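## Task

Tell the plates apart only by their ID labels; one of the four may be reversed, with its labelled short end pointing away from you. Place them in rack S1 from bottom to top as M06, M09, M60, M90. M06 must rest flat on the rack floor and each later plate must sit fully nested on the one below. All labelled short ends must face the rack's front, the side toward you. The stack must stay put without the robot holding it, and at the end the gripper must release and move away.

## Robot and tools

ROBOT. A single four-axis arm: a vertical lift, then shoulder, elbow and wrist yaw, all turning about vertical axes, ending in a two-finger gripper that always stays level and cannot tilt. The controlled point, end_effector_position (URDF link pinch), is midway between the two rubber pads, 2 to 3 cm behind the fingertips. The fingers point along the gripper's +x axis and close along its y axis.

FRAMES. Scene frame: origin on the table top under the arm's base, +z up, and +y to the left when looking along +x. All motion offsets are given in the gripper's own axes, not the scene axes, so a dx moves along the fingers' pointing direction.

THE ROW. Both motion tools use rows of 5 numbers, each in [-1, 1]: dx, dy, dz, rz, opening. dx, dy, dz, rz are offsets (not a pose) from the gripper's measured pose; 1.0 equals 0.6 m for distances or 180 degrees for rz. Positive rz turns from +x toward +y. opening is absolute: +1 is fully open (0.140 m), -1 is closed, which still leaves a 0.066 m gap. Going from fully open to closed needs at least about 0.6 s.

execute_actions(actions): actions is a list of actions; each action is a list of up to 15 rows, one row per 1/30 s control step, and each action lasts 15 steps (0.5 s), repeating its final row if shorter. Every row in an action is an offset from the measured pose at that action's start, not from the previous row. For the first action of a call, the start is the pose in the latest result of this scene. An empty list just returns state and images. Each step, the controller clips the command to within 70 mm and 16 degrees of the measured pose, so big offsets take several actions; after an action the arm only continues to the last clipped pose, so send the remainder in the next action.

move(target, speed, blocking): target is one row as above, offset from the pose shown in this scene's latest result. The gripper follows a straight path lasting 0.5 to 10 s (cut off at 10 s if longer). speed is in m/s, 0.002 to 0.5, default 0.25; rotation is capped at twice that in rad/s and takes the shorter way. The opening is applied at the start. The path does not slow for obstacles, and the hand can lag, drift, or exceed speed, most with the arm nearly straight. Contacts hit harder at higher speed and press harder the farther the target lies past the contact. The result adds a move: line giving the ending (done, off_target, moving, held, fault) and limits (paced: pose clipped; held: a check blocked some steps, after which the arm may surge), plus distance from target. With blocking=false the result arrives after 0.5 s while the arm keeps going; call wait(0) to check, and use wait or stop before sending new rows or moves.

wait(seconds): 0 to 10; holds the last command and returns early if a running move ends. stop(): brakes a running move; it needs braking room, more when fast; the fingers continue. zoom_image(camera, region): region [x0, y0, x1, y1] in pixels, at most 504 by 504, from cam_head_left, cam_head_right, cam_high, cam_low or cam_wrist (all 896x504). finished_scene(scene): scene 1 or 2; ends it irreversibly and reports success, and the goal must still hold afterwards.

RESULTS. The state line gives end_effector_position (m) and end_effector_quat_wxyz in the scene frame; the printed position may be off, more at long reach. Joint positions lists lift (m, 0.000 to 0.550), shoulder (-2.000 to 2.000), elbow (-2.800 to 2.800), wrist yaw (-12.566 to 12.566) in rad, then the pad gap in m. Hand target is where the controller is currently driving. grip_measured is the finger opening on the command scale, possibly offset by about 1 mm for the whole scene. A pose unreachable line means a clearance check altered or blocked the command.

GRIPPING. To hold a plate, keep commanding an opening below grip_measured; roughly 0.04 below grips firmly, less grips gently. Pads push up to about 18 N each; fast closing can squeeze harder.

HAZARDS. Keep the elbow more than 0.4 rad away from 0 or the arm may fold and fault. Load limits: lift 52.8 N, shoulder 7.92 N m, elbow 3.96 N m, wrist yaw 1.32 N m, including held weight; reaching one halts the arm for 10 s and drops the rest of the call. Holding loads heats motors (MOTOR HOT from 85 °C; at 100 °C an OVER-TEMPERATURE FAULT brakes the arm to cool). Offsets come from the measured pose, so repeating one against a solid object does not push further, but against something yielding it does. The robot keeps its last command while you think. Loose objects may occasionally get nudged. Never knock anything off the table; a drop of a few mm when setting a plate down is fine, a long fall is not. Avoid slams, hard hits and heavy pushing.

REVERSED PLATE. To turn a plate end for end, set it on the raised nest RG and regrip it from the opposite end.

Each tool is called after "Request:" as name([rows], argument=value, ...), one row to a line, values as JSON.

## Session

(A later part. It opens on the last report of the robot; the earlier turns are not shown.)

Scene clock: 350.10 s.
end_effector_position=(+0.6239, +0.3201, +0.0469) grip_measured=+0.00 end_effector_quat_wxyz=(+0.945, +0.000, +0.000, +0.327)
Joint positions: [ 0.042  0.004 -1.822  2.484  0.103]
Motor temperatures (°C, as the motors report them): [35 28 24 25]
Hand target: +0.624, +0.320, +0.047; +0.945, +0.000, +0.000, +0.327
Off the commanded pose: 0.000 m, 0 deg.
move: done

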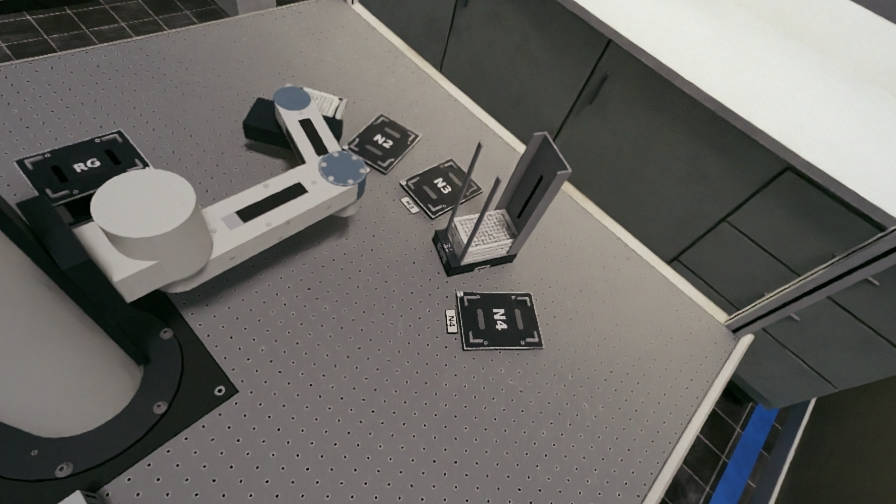

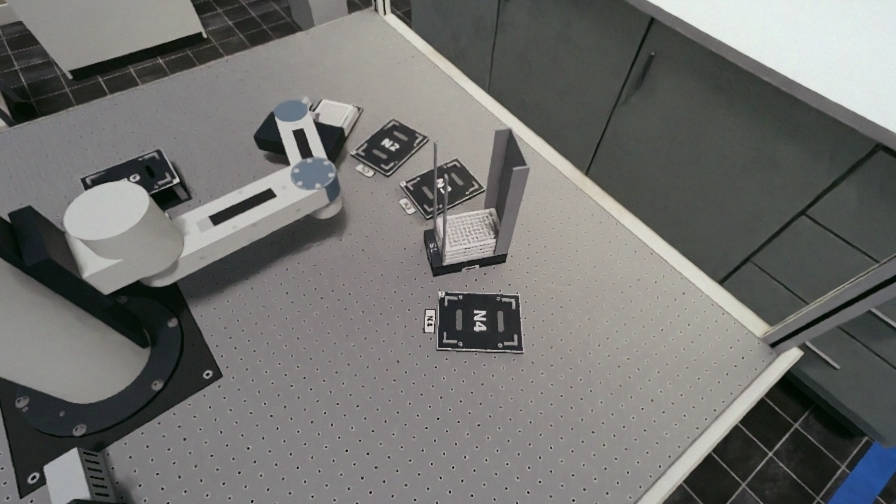

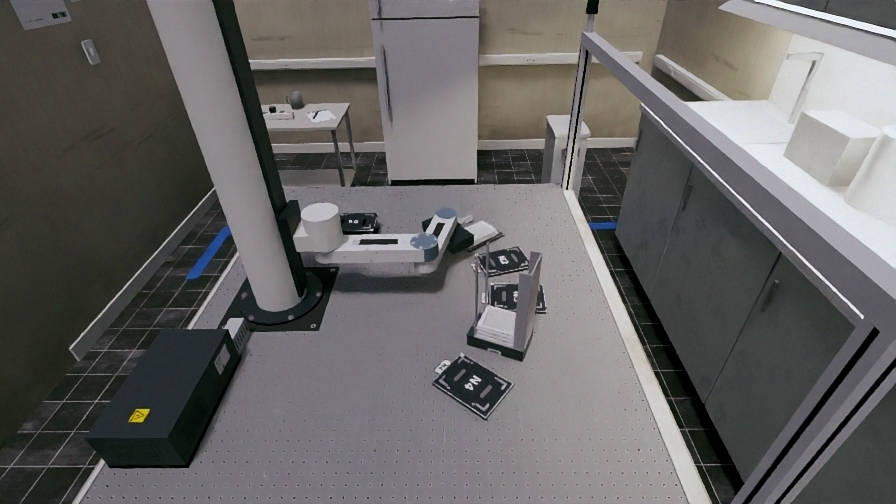

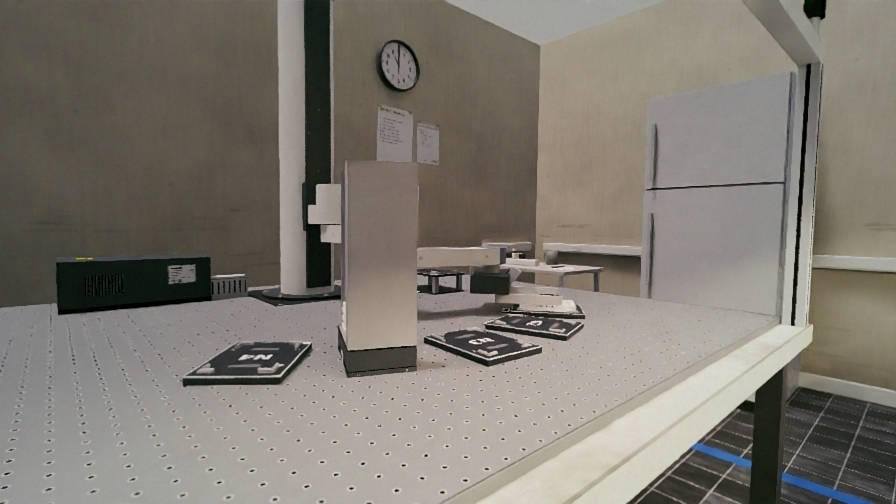

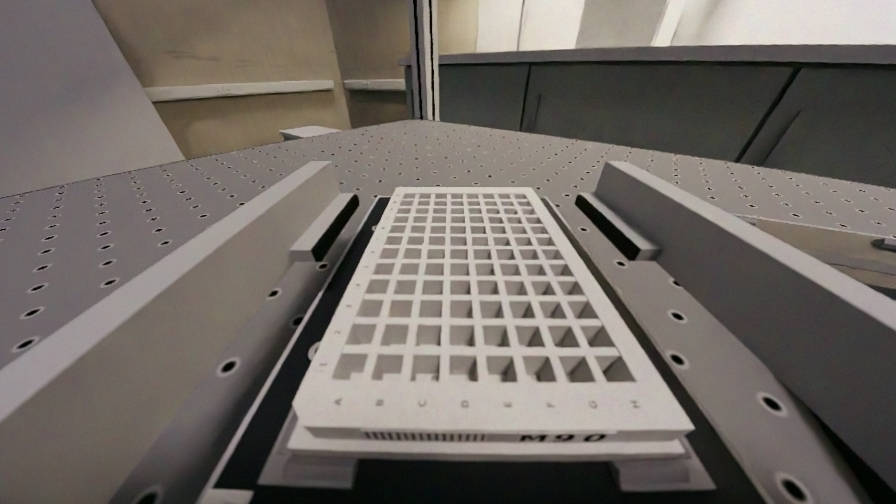

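Request:
move(target=[-0.0013,0.0006,-0.0315,-0.0035,-0.35], speed=0.05)

Request:
execute_actions([
  [[0,0,0,0,-0.40],[0,0,0,0,-0.42],[0,0,0,0,-0.44],[0,0,0,0,-0.46],[0,0,0,0,-0.47],[0,0,0,0,-0.48],[0,0,0,0,-0.49],[0,0,0,0,-0.50],[0,0,0,0,-0.51],[0,0,0,0,-0.52],[0,0,0,0,-0.53],[0,0,0,0,-0.54],[0,0,0,0,-0.55],[0,0,0,0,-0.56]],
])

Request:
move(target=[0,0,0.02,0,-0.56], speed=0.04)

Request:
move(target=[-0.25,-0.4,0.4717,-0.17,-0.56], speed=0.45)

Scene clock: 357.87 s.
end_effector_position=(+0.6232, +0.3199, +0.0279) grip_measured=-0.35 end_effector_quat_wxyz=(+0.947, +0.000, +0.000, +0.321)
Joint positions: [ 0.023  0.006 -1.817  2.465  0.09 ]
Motor temperatures (°C, as the motors report them): [36 28 24 25]
Hand target: +0.623, +0.320, +0.028; +0.947, +0.000, +0.000, +0.321
Off the commanded pose: 0.000 m, 0 deg.
move: done

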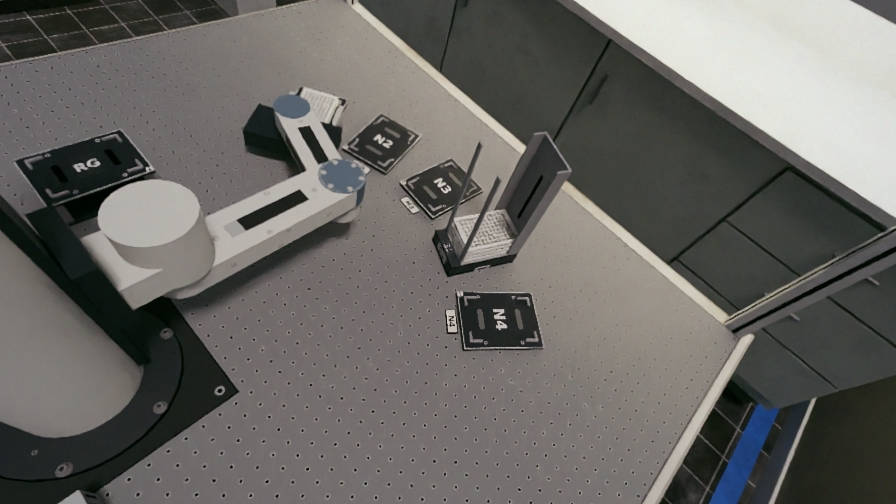

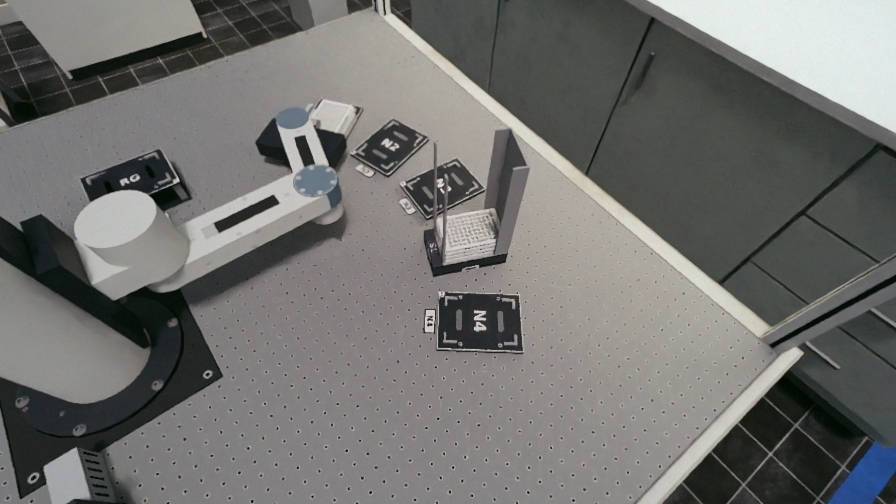

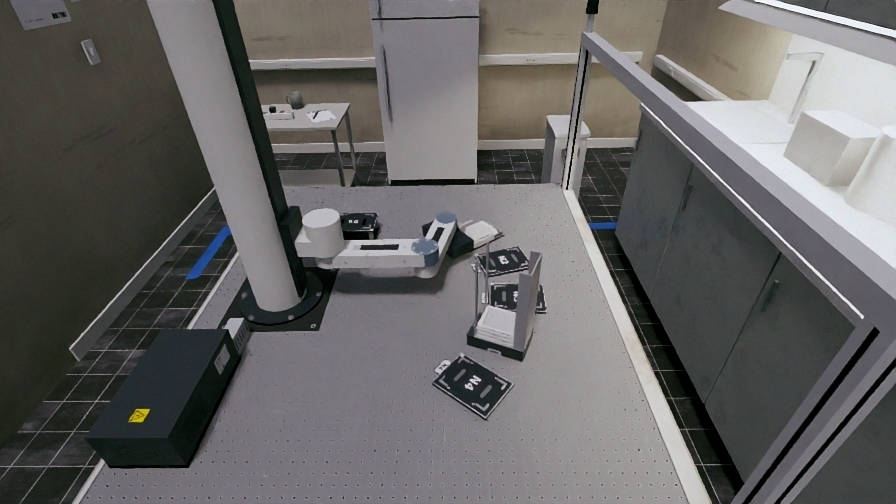

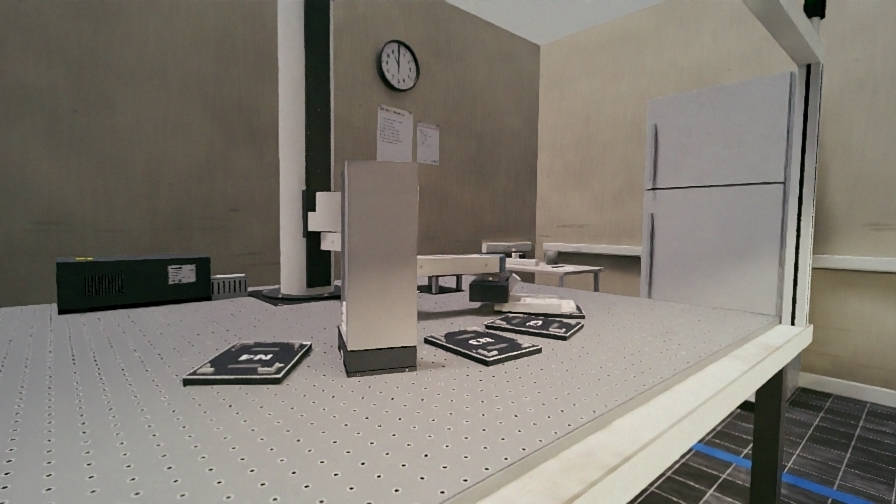

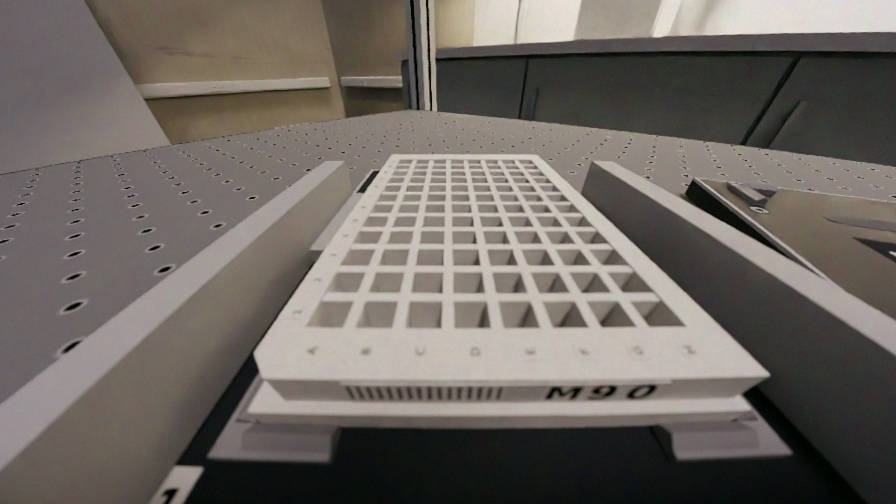

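Scene clock: 358.37 s.
end_effector_position=(+0.6232, +0.3199, +0.0279) grip_measured=-0.50 end_effector_quat_wxyz=(+0.947, +0.000, +0.000, +0.321)
Joint positions: [ 0.023  0.006 -1.817  2.465  0.085]
Motor temperatures (°C, as the motors report them): [36 28 24 25]
Hand target: +0.623, +0.320, +0.028; +0.947, +0.000, +0.000, +0.321
Off the commanded pose: 0.000 m, 0 deg.

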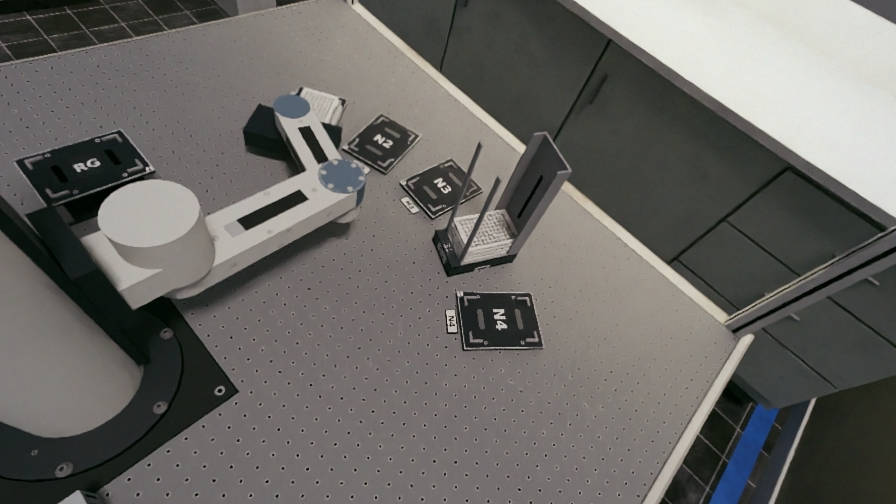

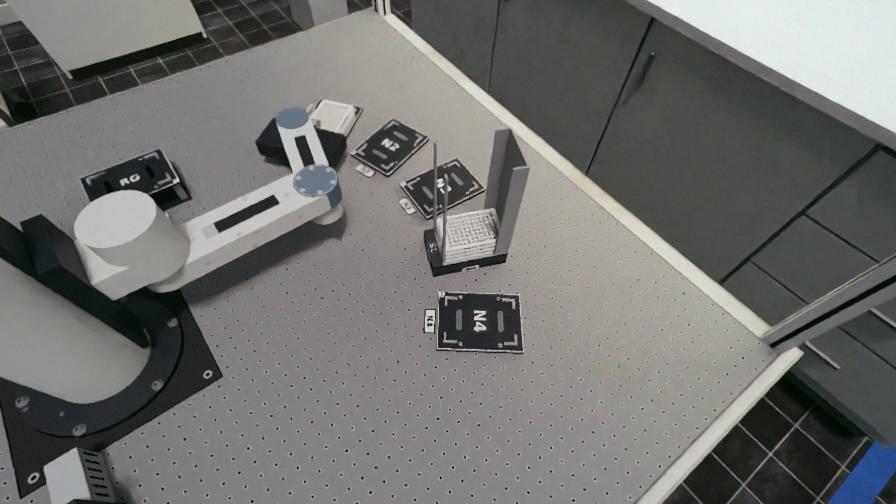

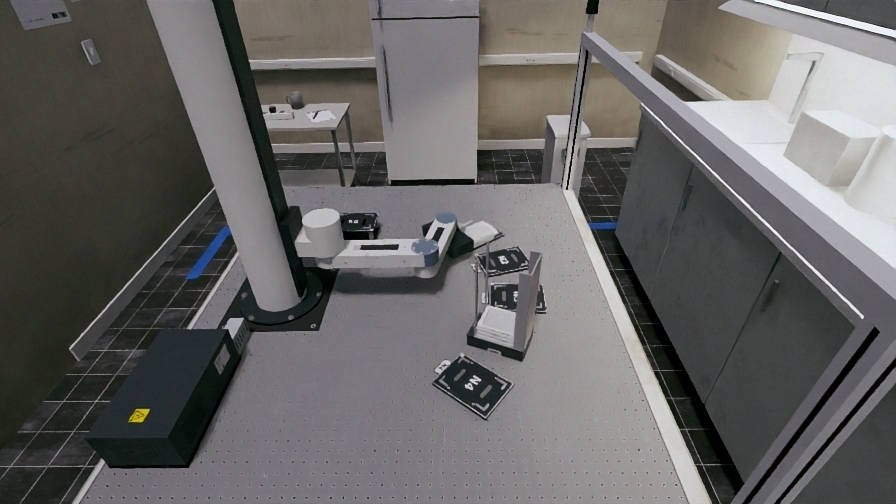

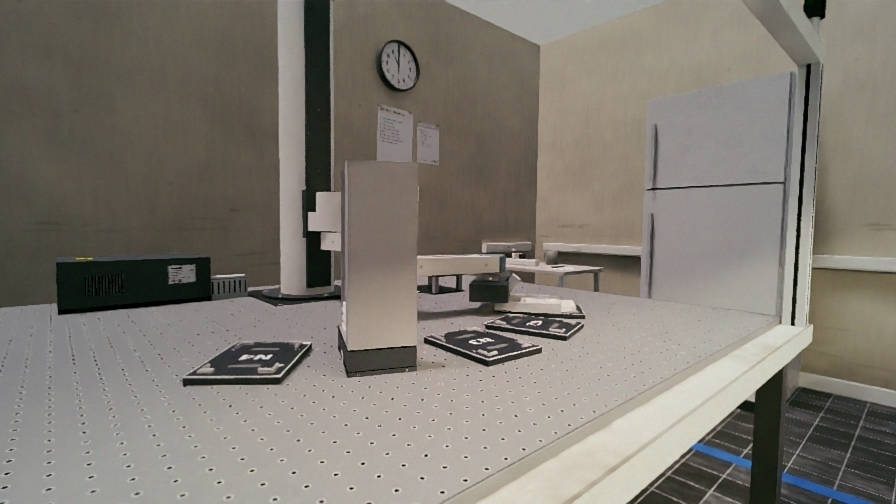

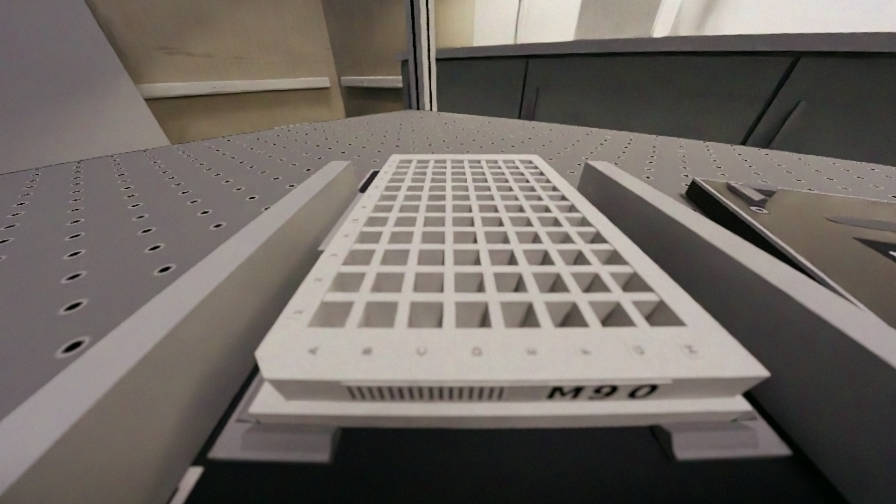

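Scene clock: 359.07 s.
end_effector_position=(+0.6232, +0.3199, +0.0400) grip_measured=-0.50 end_effector_quat_wxyz=(+0.947, +0.000, +0.000, +0.321)
Joint positions: [ 0.035  0.006 -1.817  2.465  0.085]
Motor temperatures (°C, as the motors report them): [36 28 24 25]
Hand target: +0.623, +0.320, +0.040; +0.947, +0.000, +0.000, +0.321
Off the commanded pose: 0.000 m, 0 deg.
move: done

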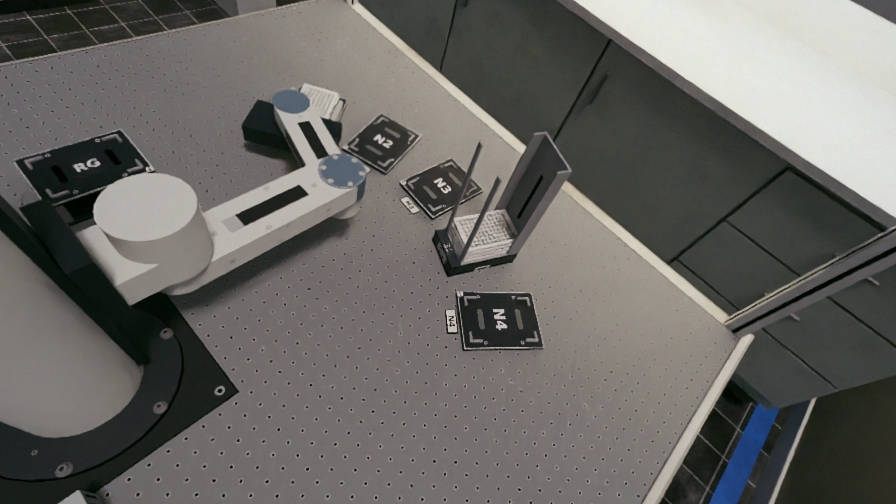

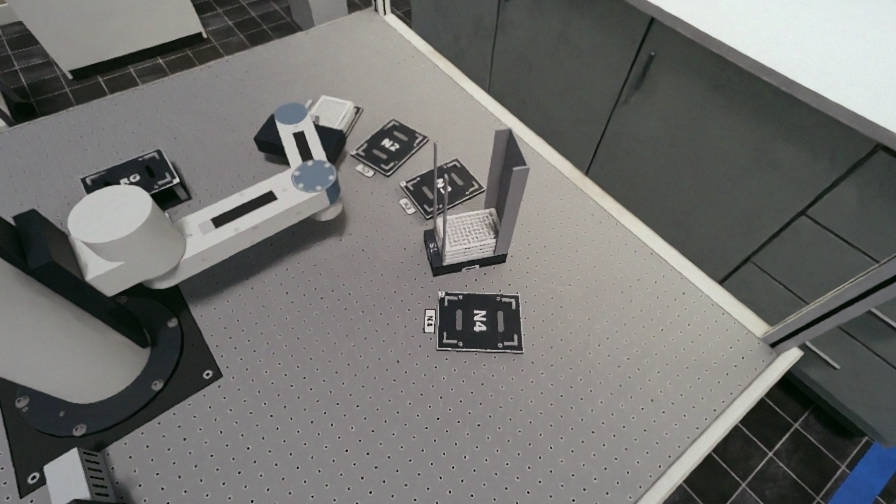

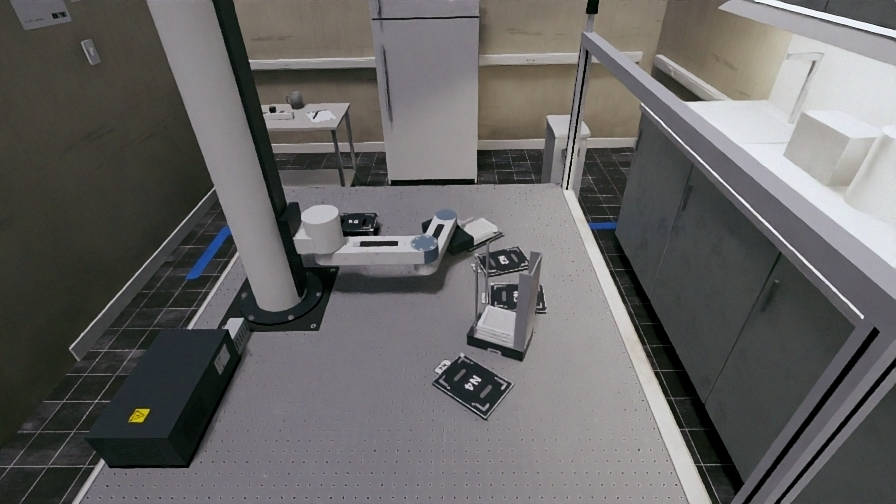

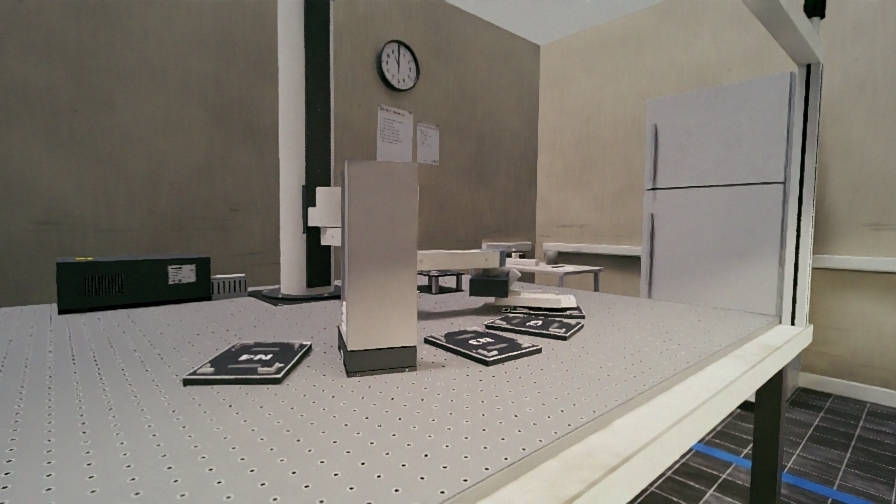

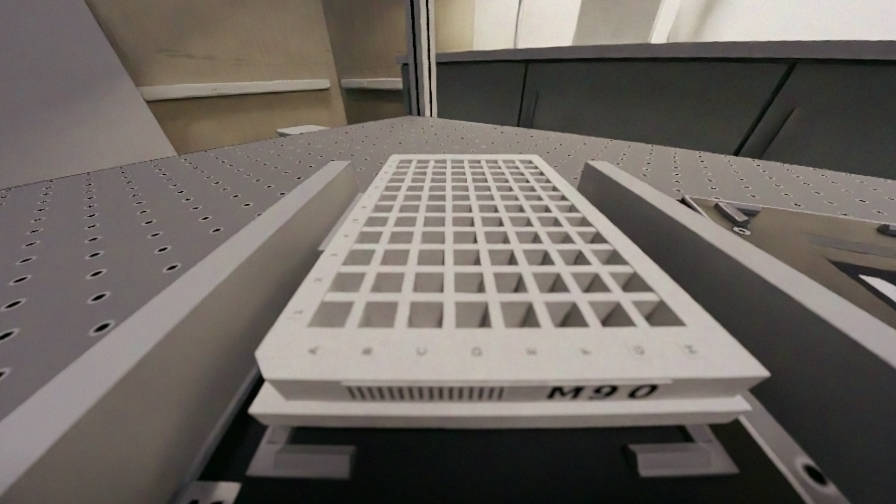

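Scene clock: 360.47 s.
end_effector_position=(+0.6500, +0.0380, +0.3230) grip_measured=-0.50 end_effector_quat_wxyz=(+0.998, +0.000, +0.000, +0.060)
Joint positions: [ 0.318 -0.716 -1.401  2.237  0.085]
Motor temperatures (°C, as the motors report them): [36 28 24 25]
Hand target: +0.650, +0.038, +0.323; +0.998, +0.000, +0.000, +0.060
Off the commanded pose: 0.000 m, 0 deg.
move: done; limits=paced

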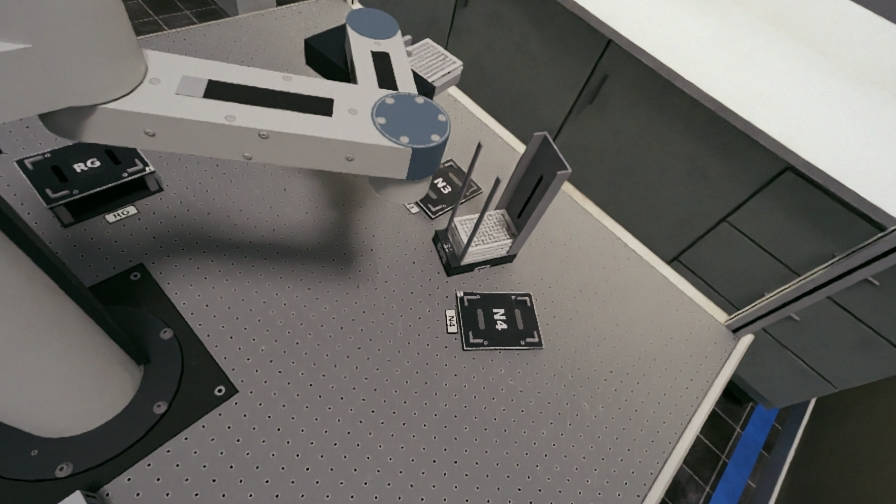

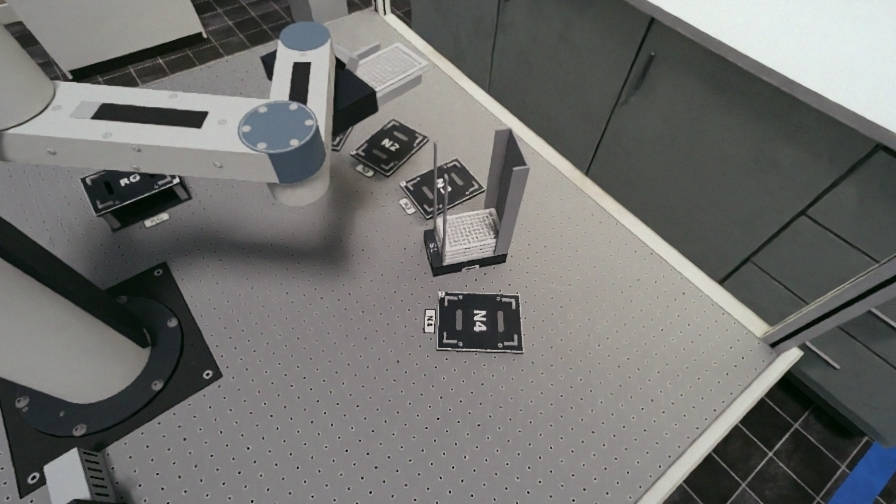

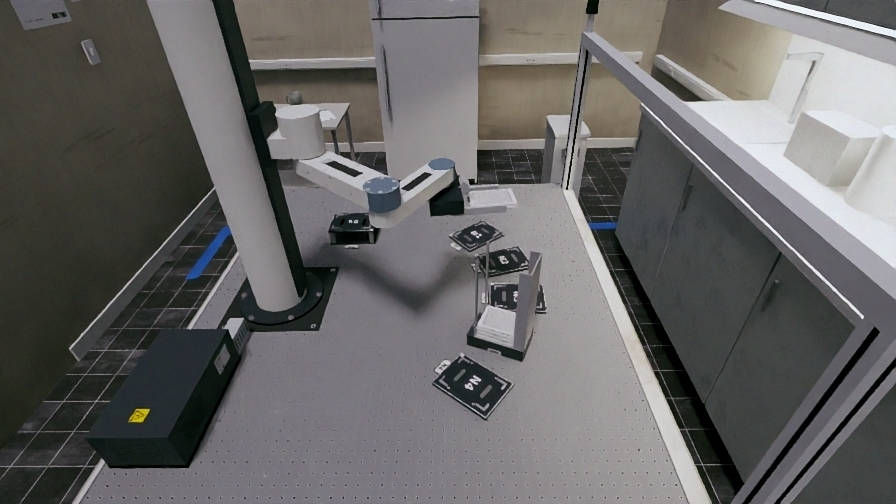

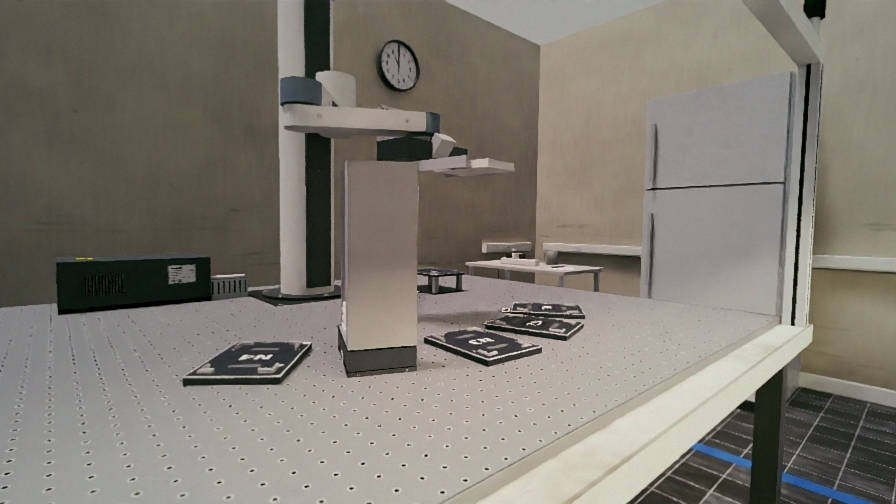

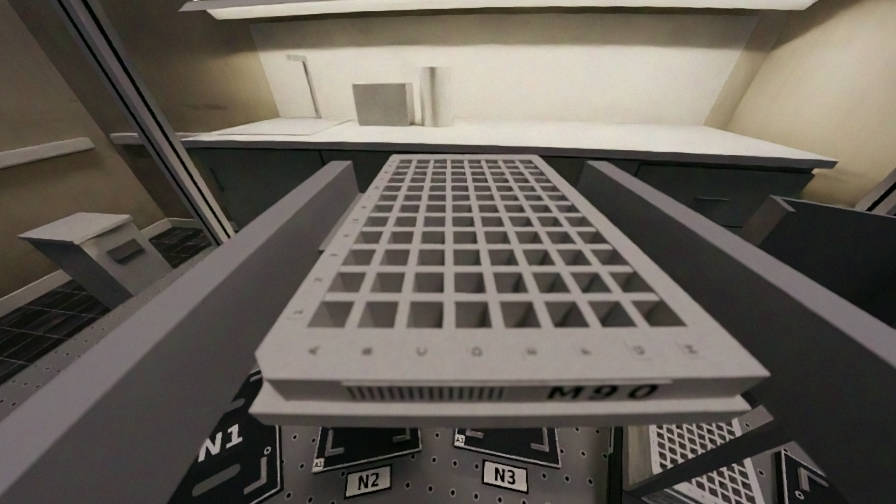

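Request:
move(target=[-0.004,-0.3959,0,-0.1636,-0.56], speed=0.35)

Request:
move(target=[0,0,-0.025,0,-0.56], speed=0.04)

Scene clock: 366.33 s.
end_effector_position=(+0.6756, -0.1984, +0.3230) grip_measured=-0.50 end_effector_quat_wxyz=(+0.981, +0.000, +0.000, -0.196)
Joint positions: [ 0.318 -1.006 -1.741  2.352  0.085]
Motor temperatures (°C, as the motors report them): [36 28 24 25]
Hand target: +0.676, -0.198, +0.323; +0.981, +0.000, +0.000, -0.196
Off the commanded pose: 0.000 m, 0 deg.
move: done

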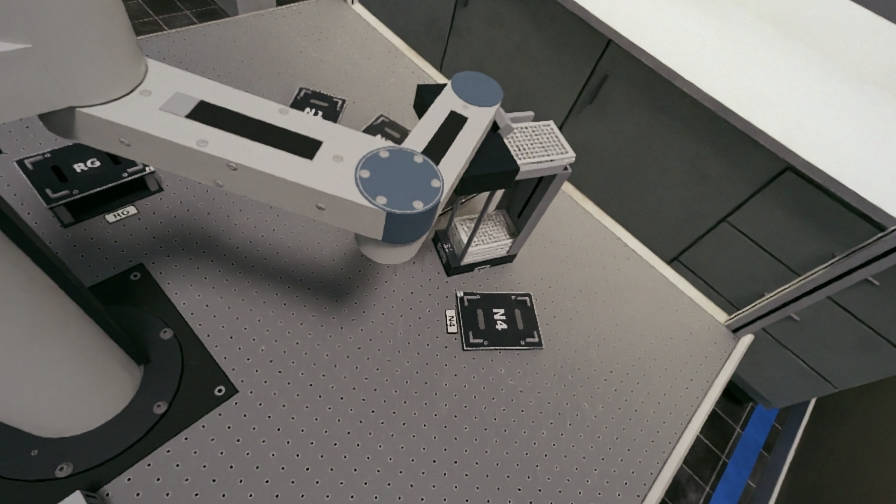

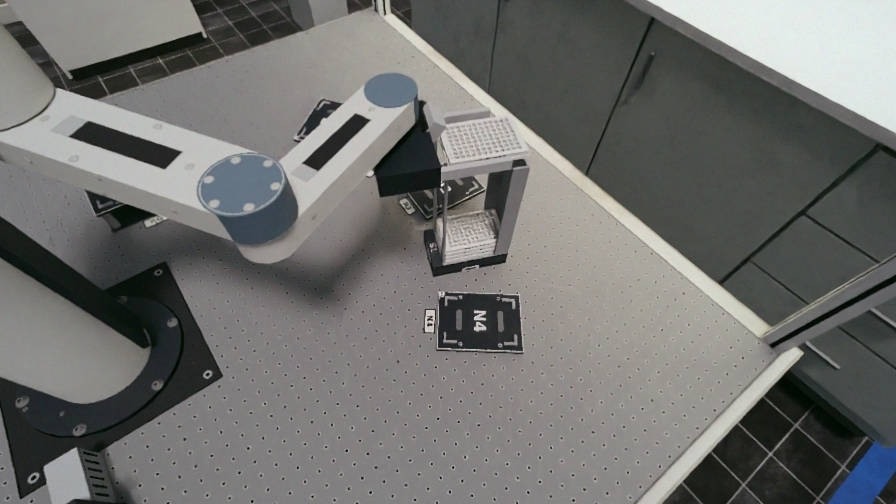

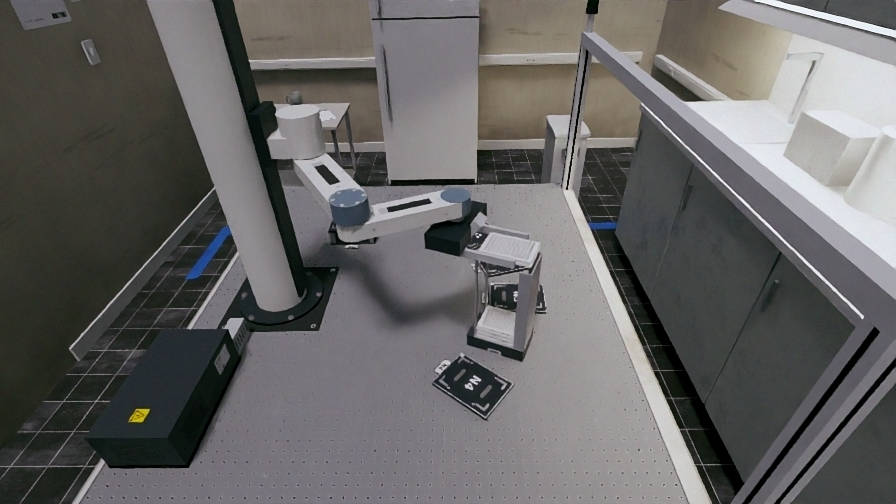

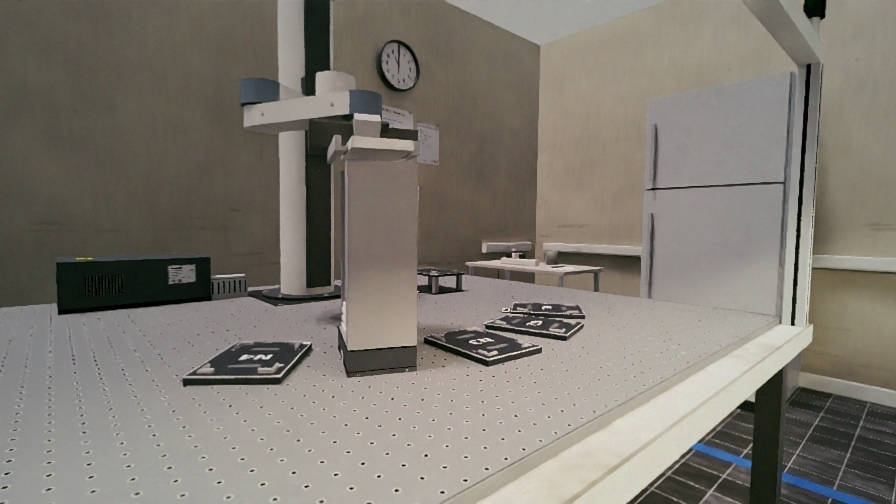

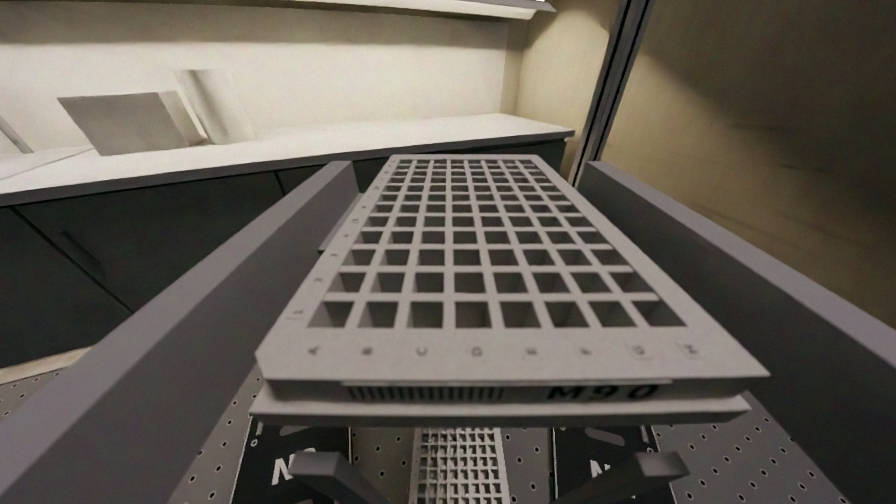

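Scene clock: 367.03 s.
end_effector_position=(+0.6756, -0.1984, +0.3080) grip_measured=-0.50 end_effector_quat_wxyz=(+0.981, +0.000, +0.000, -0.196)
Joint positions: [ 0.303 -1.006 -1.741  2.352  0.085]
Motor temperatures (°C, as the motors report them): [36 28 24 25]
Hand target: +0.676, -0.198, +0.308; +0.981, +0.000, +0.000, -0.196
Off the commanded pose: 0.000 m, 0 deg.
move: done

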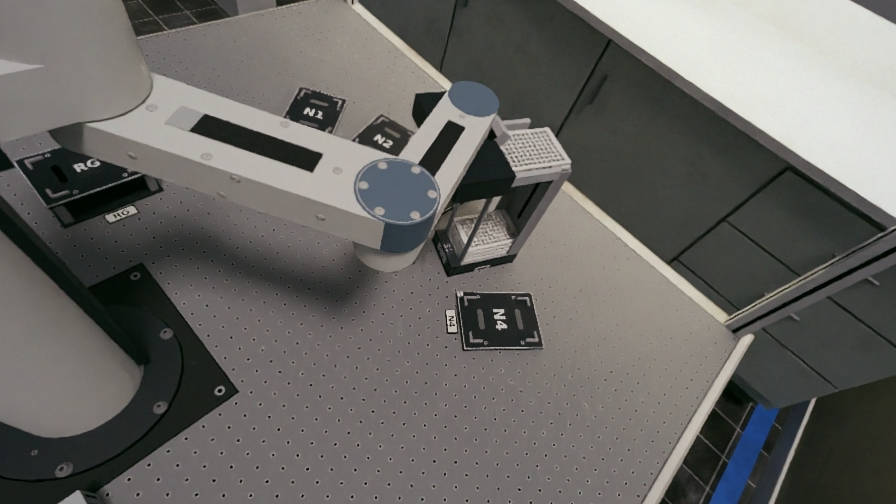

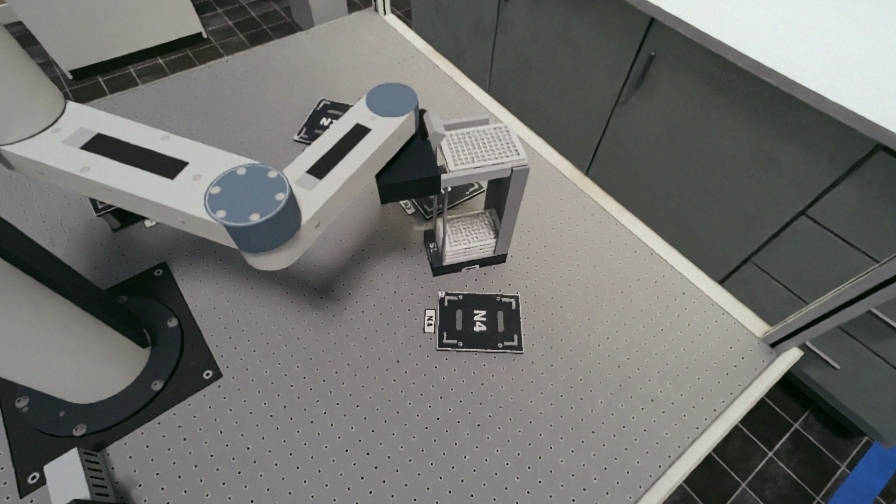

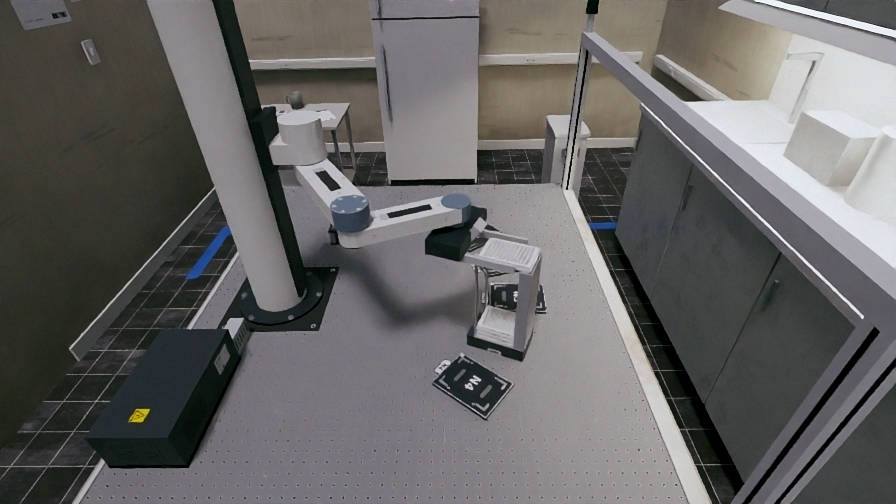

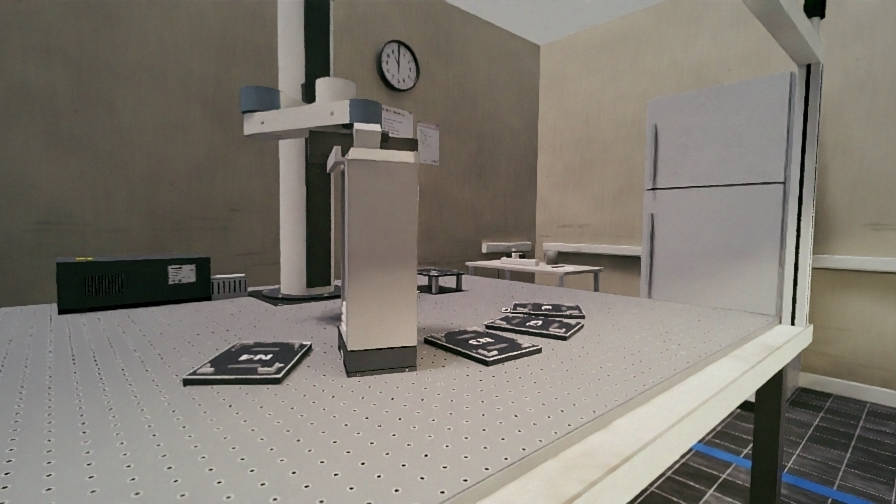

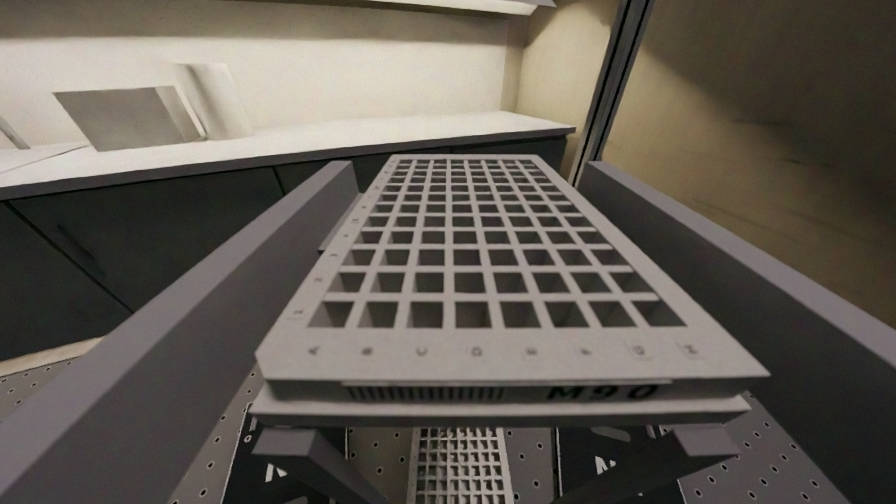

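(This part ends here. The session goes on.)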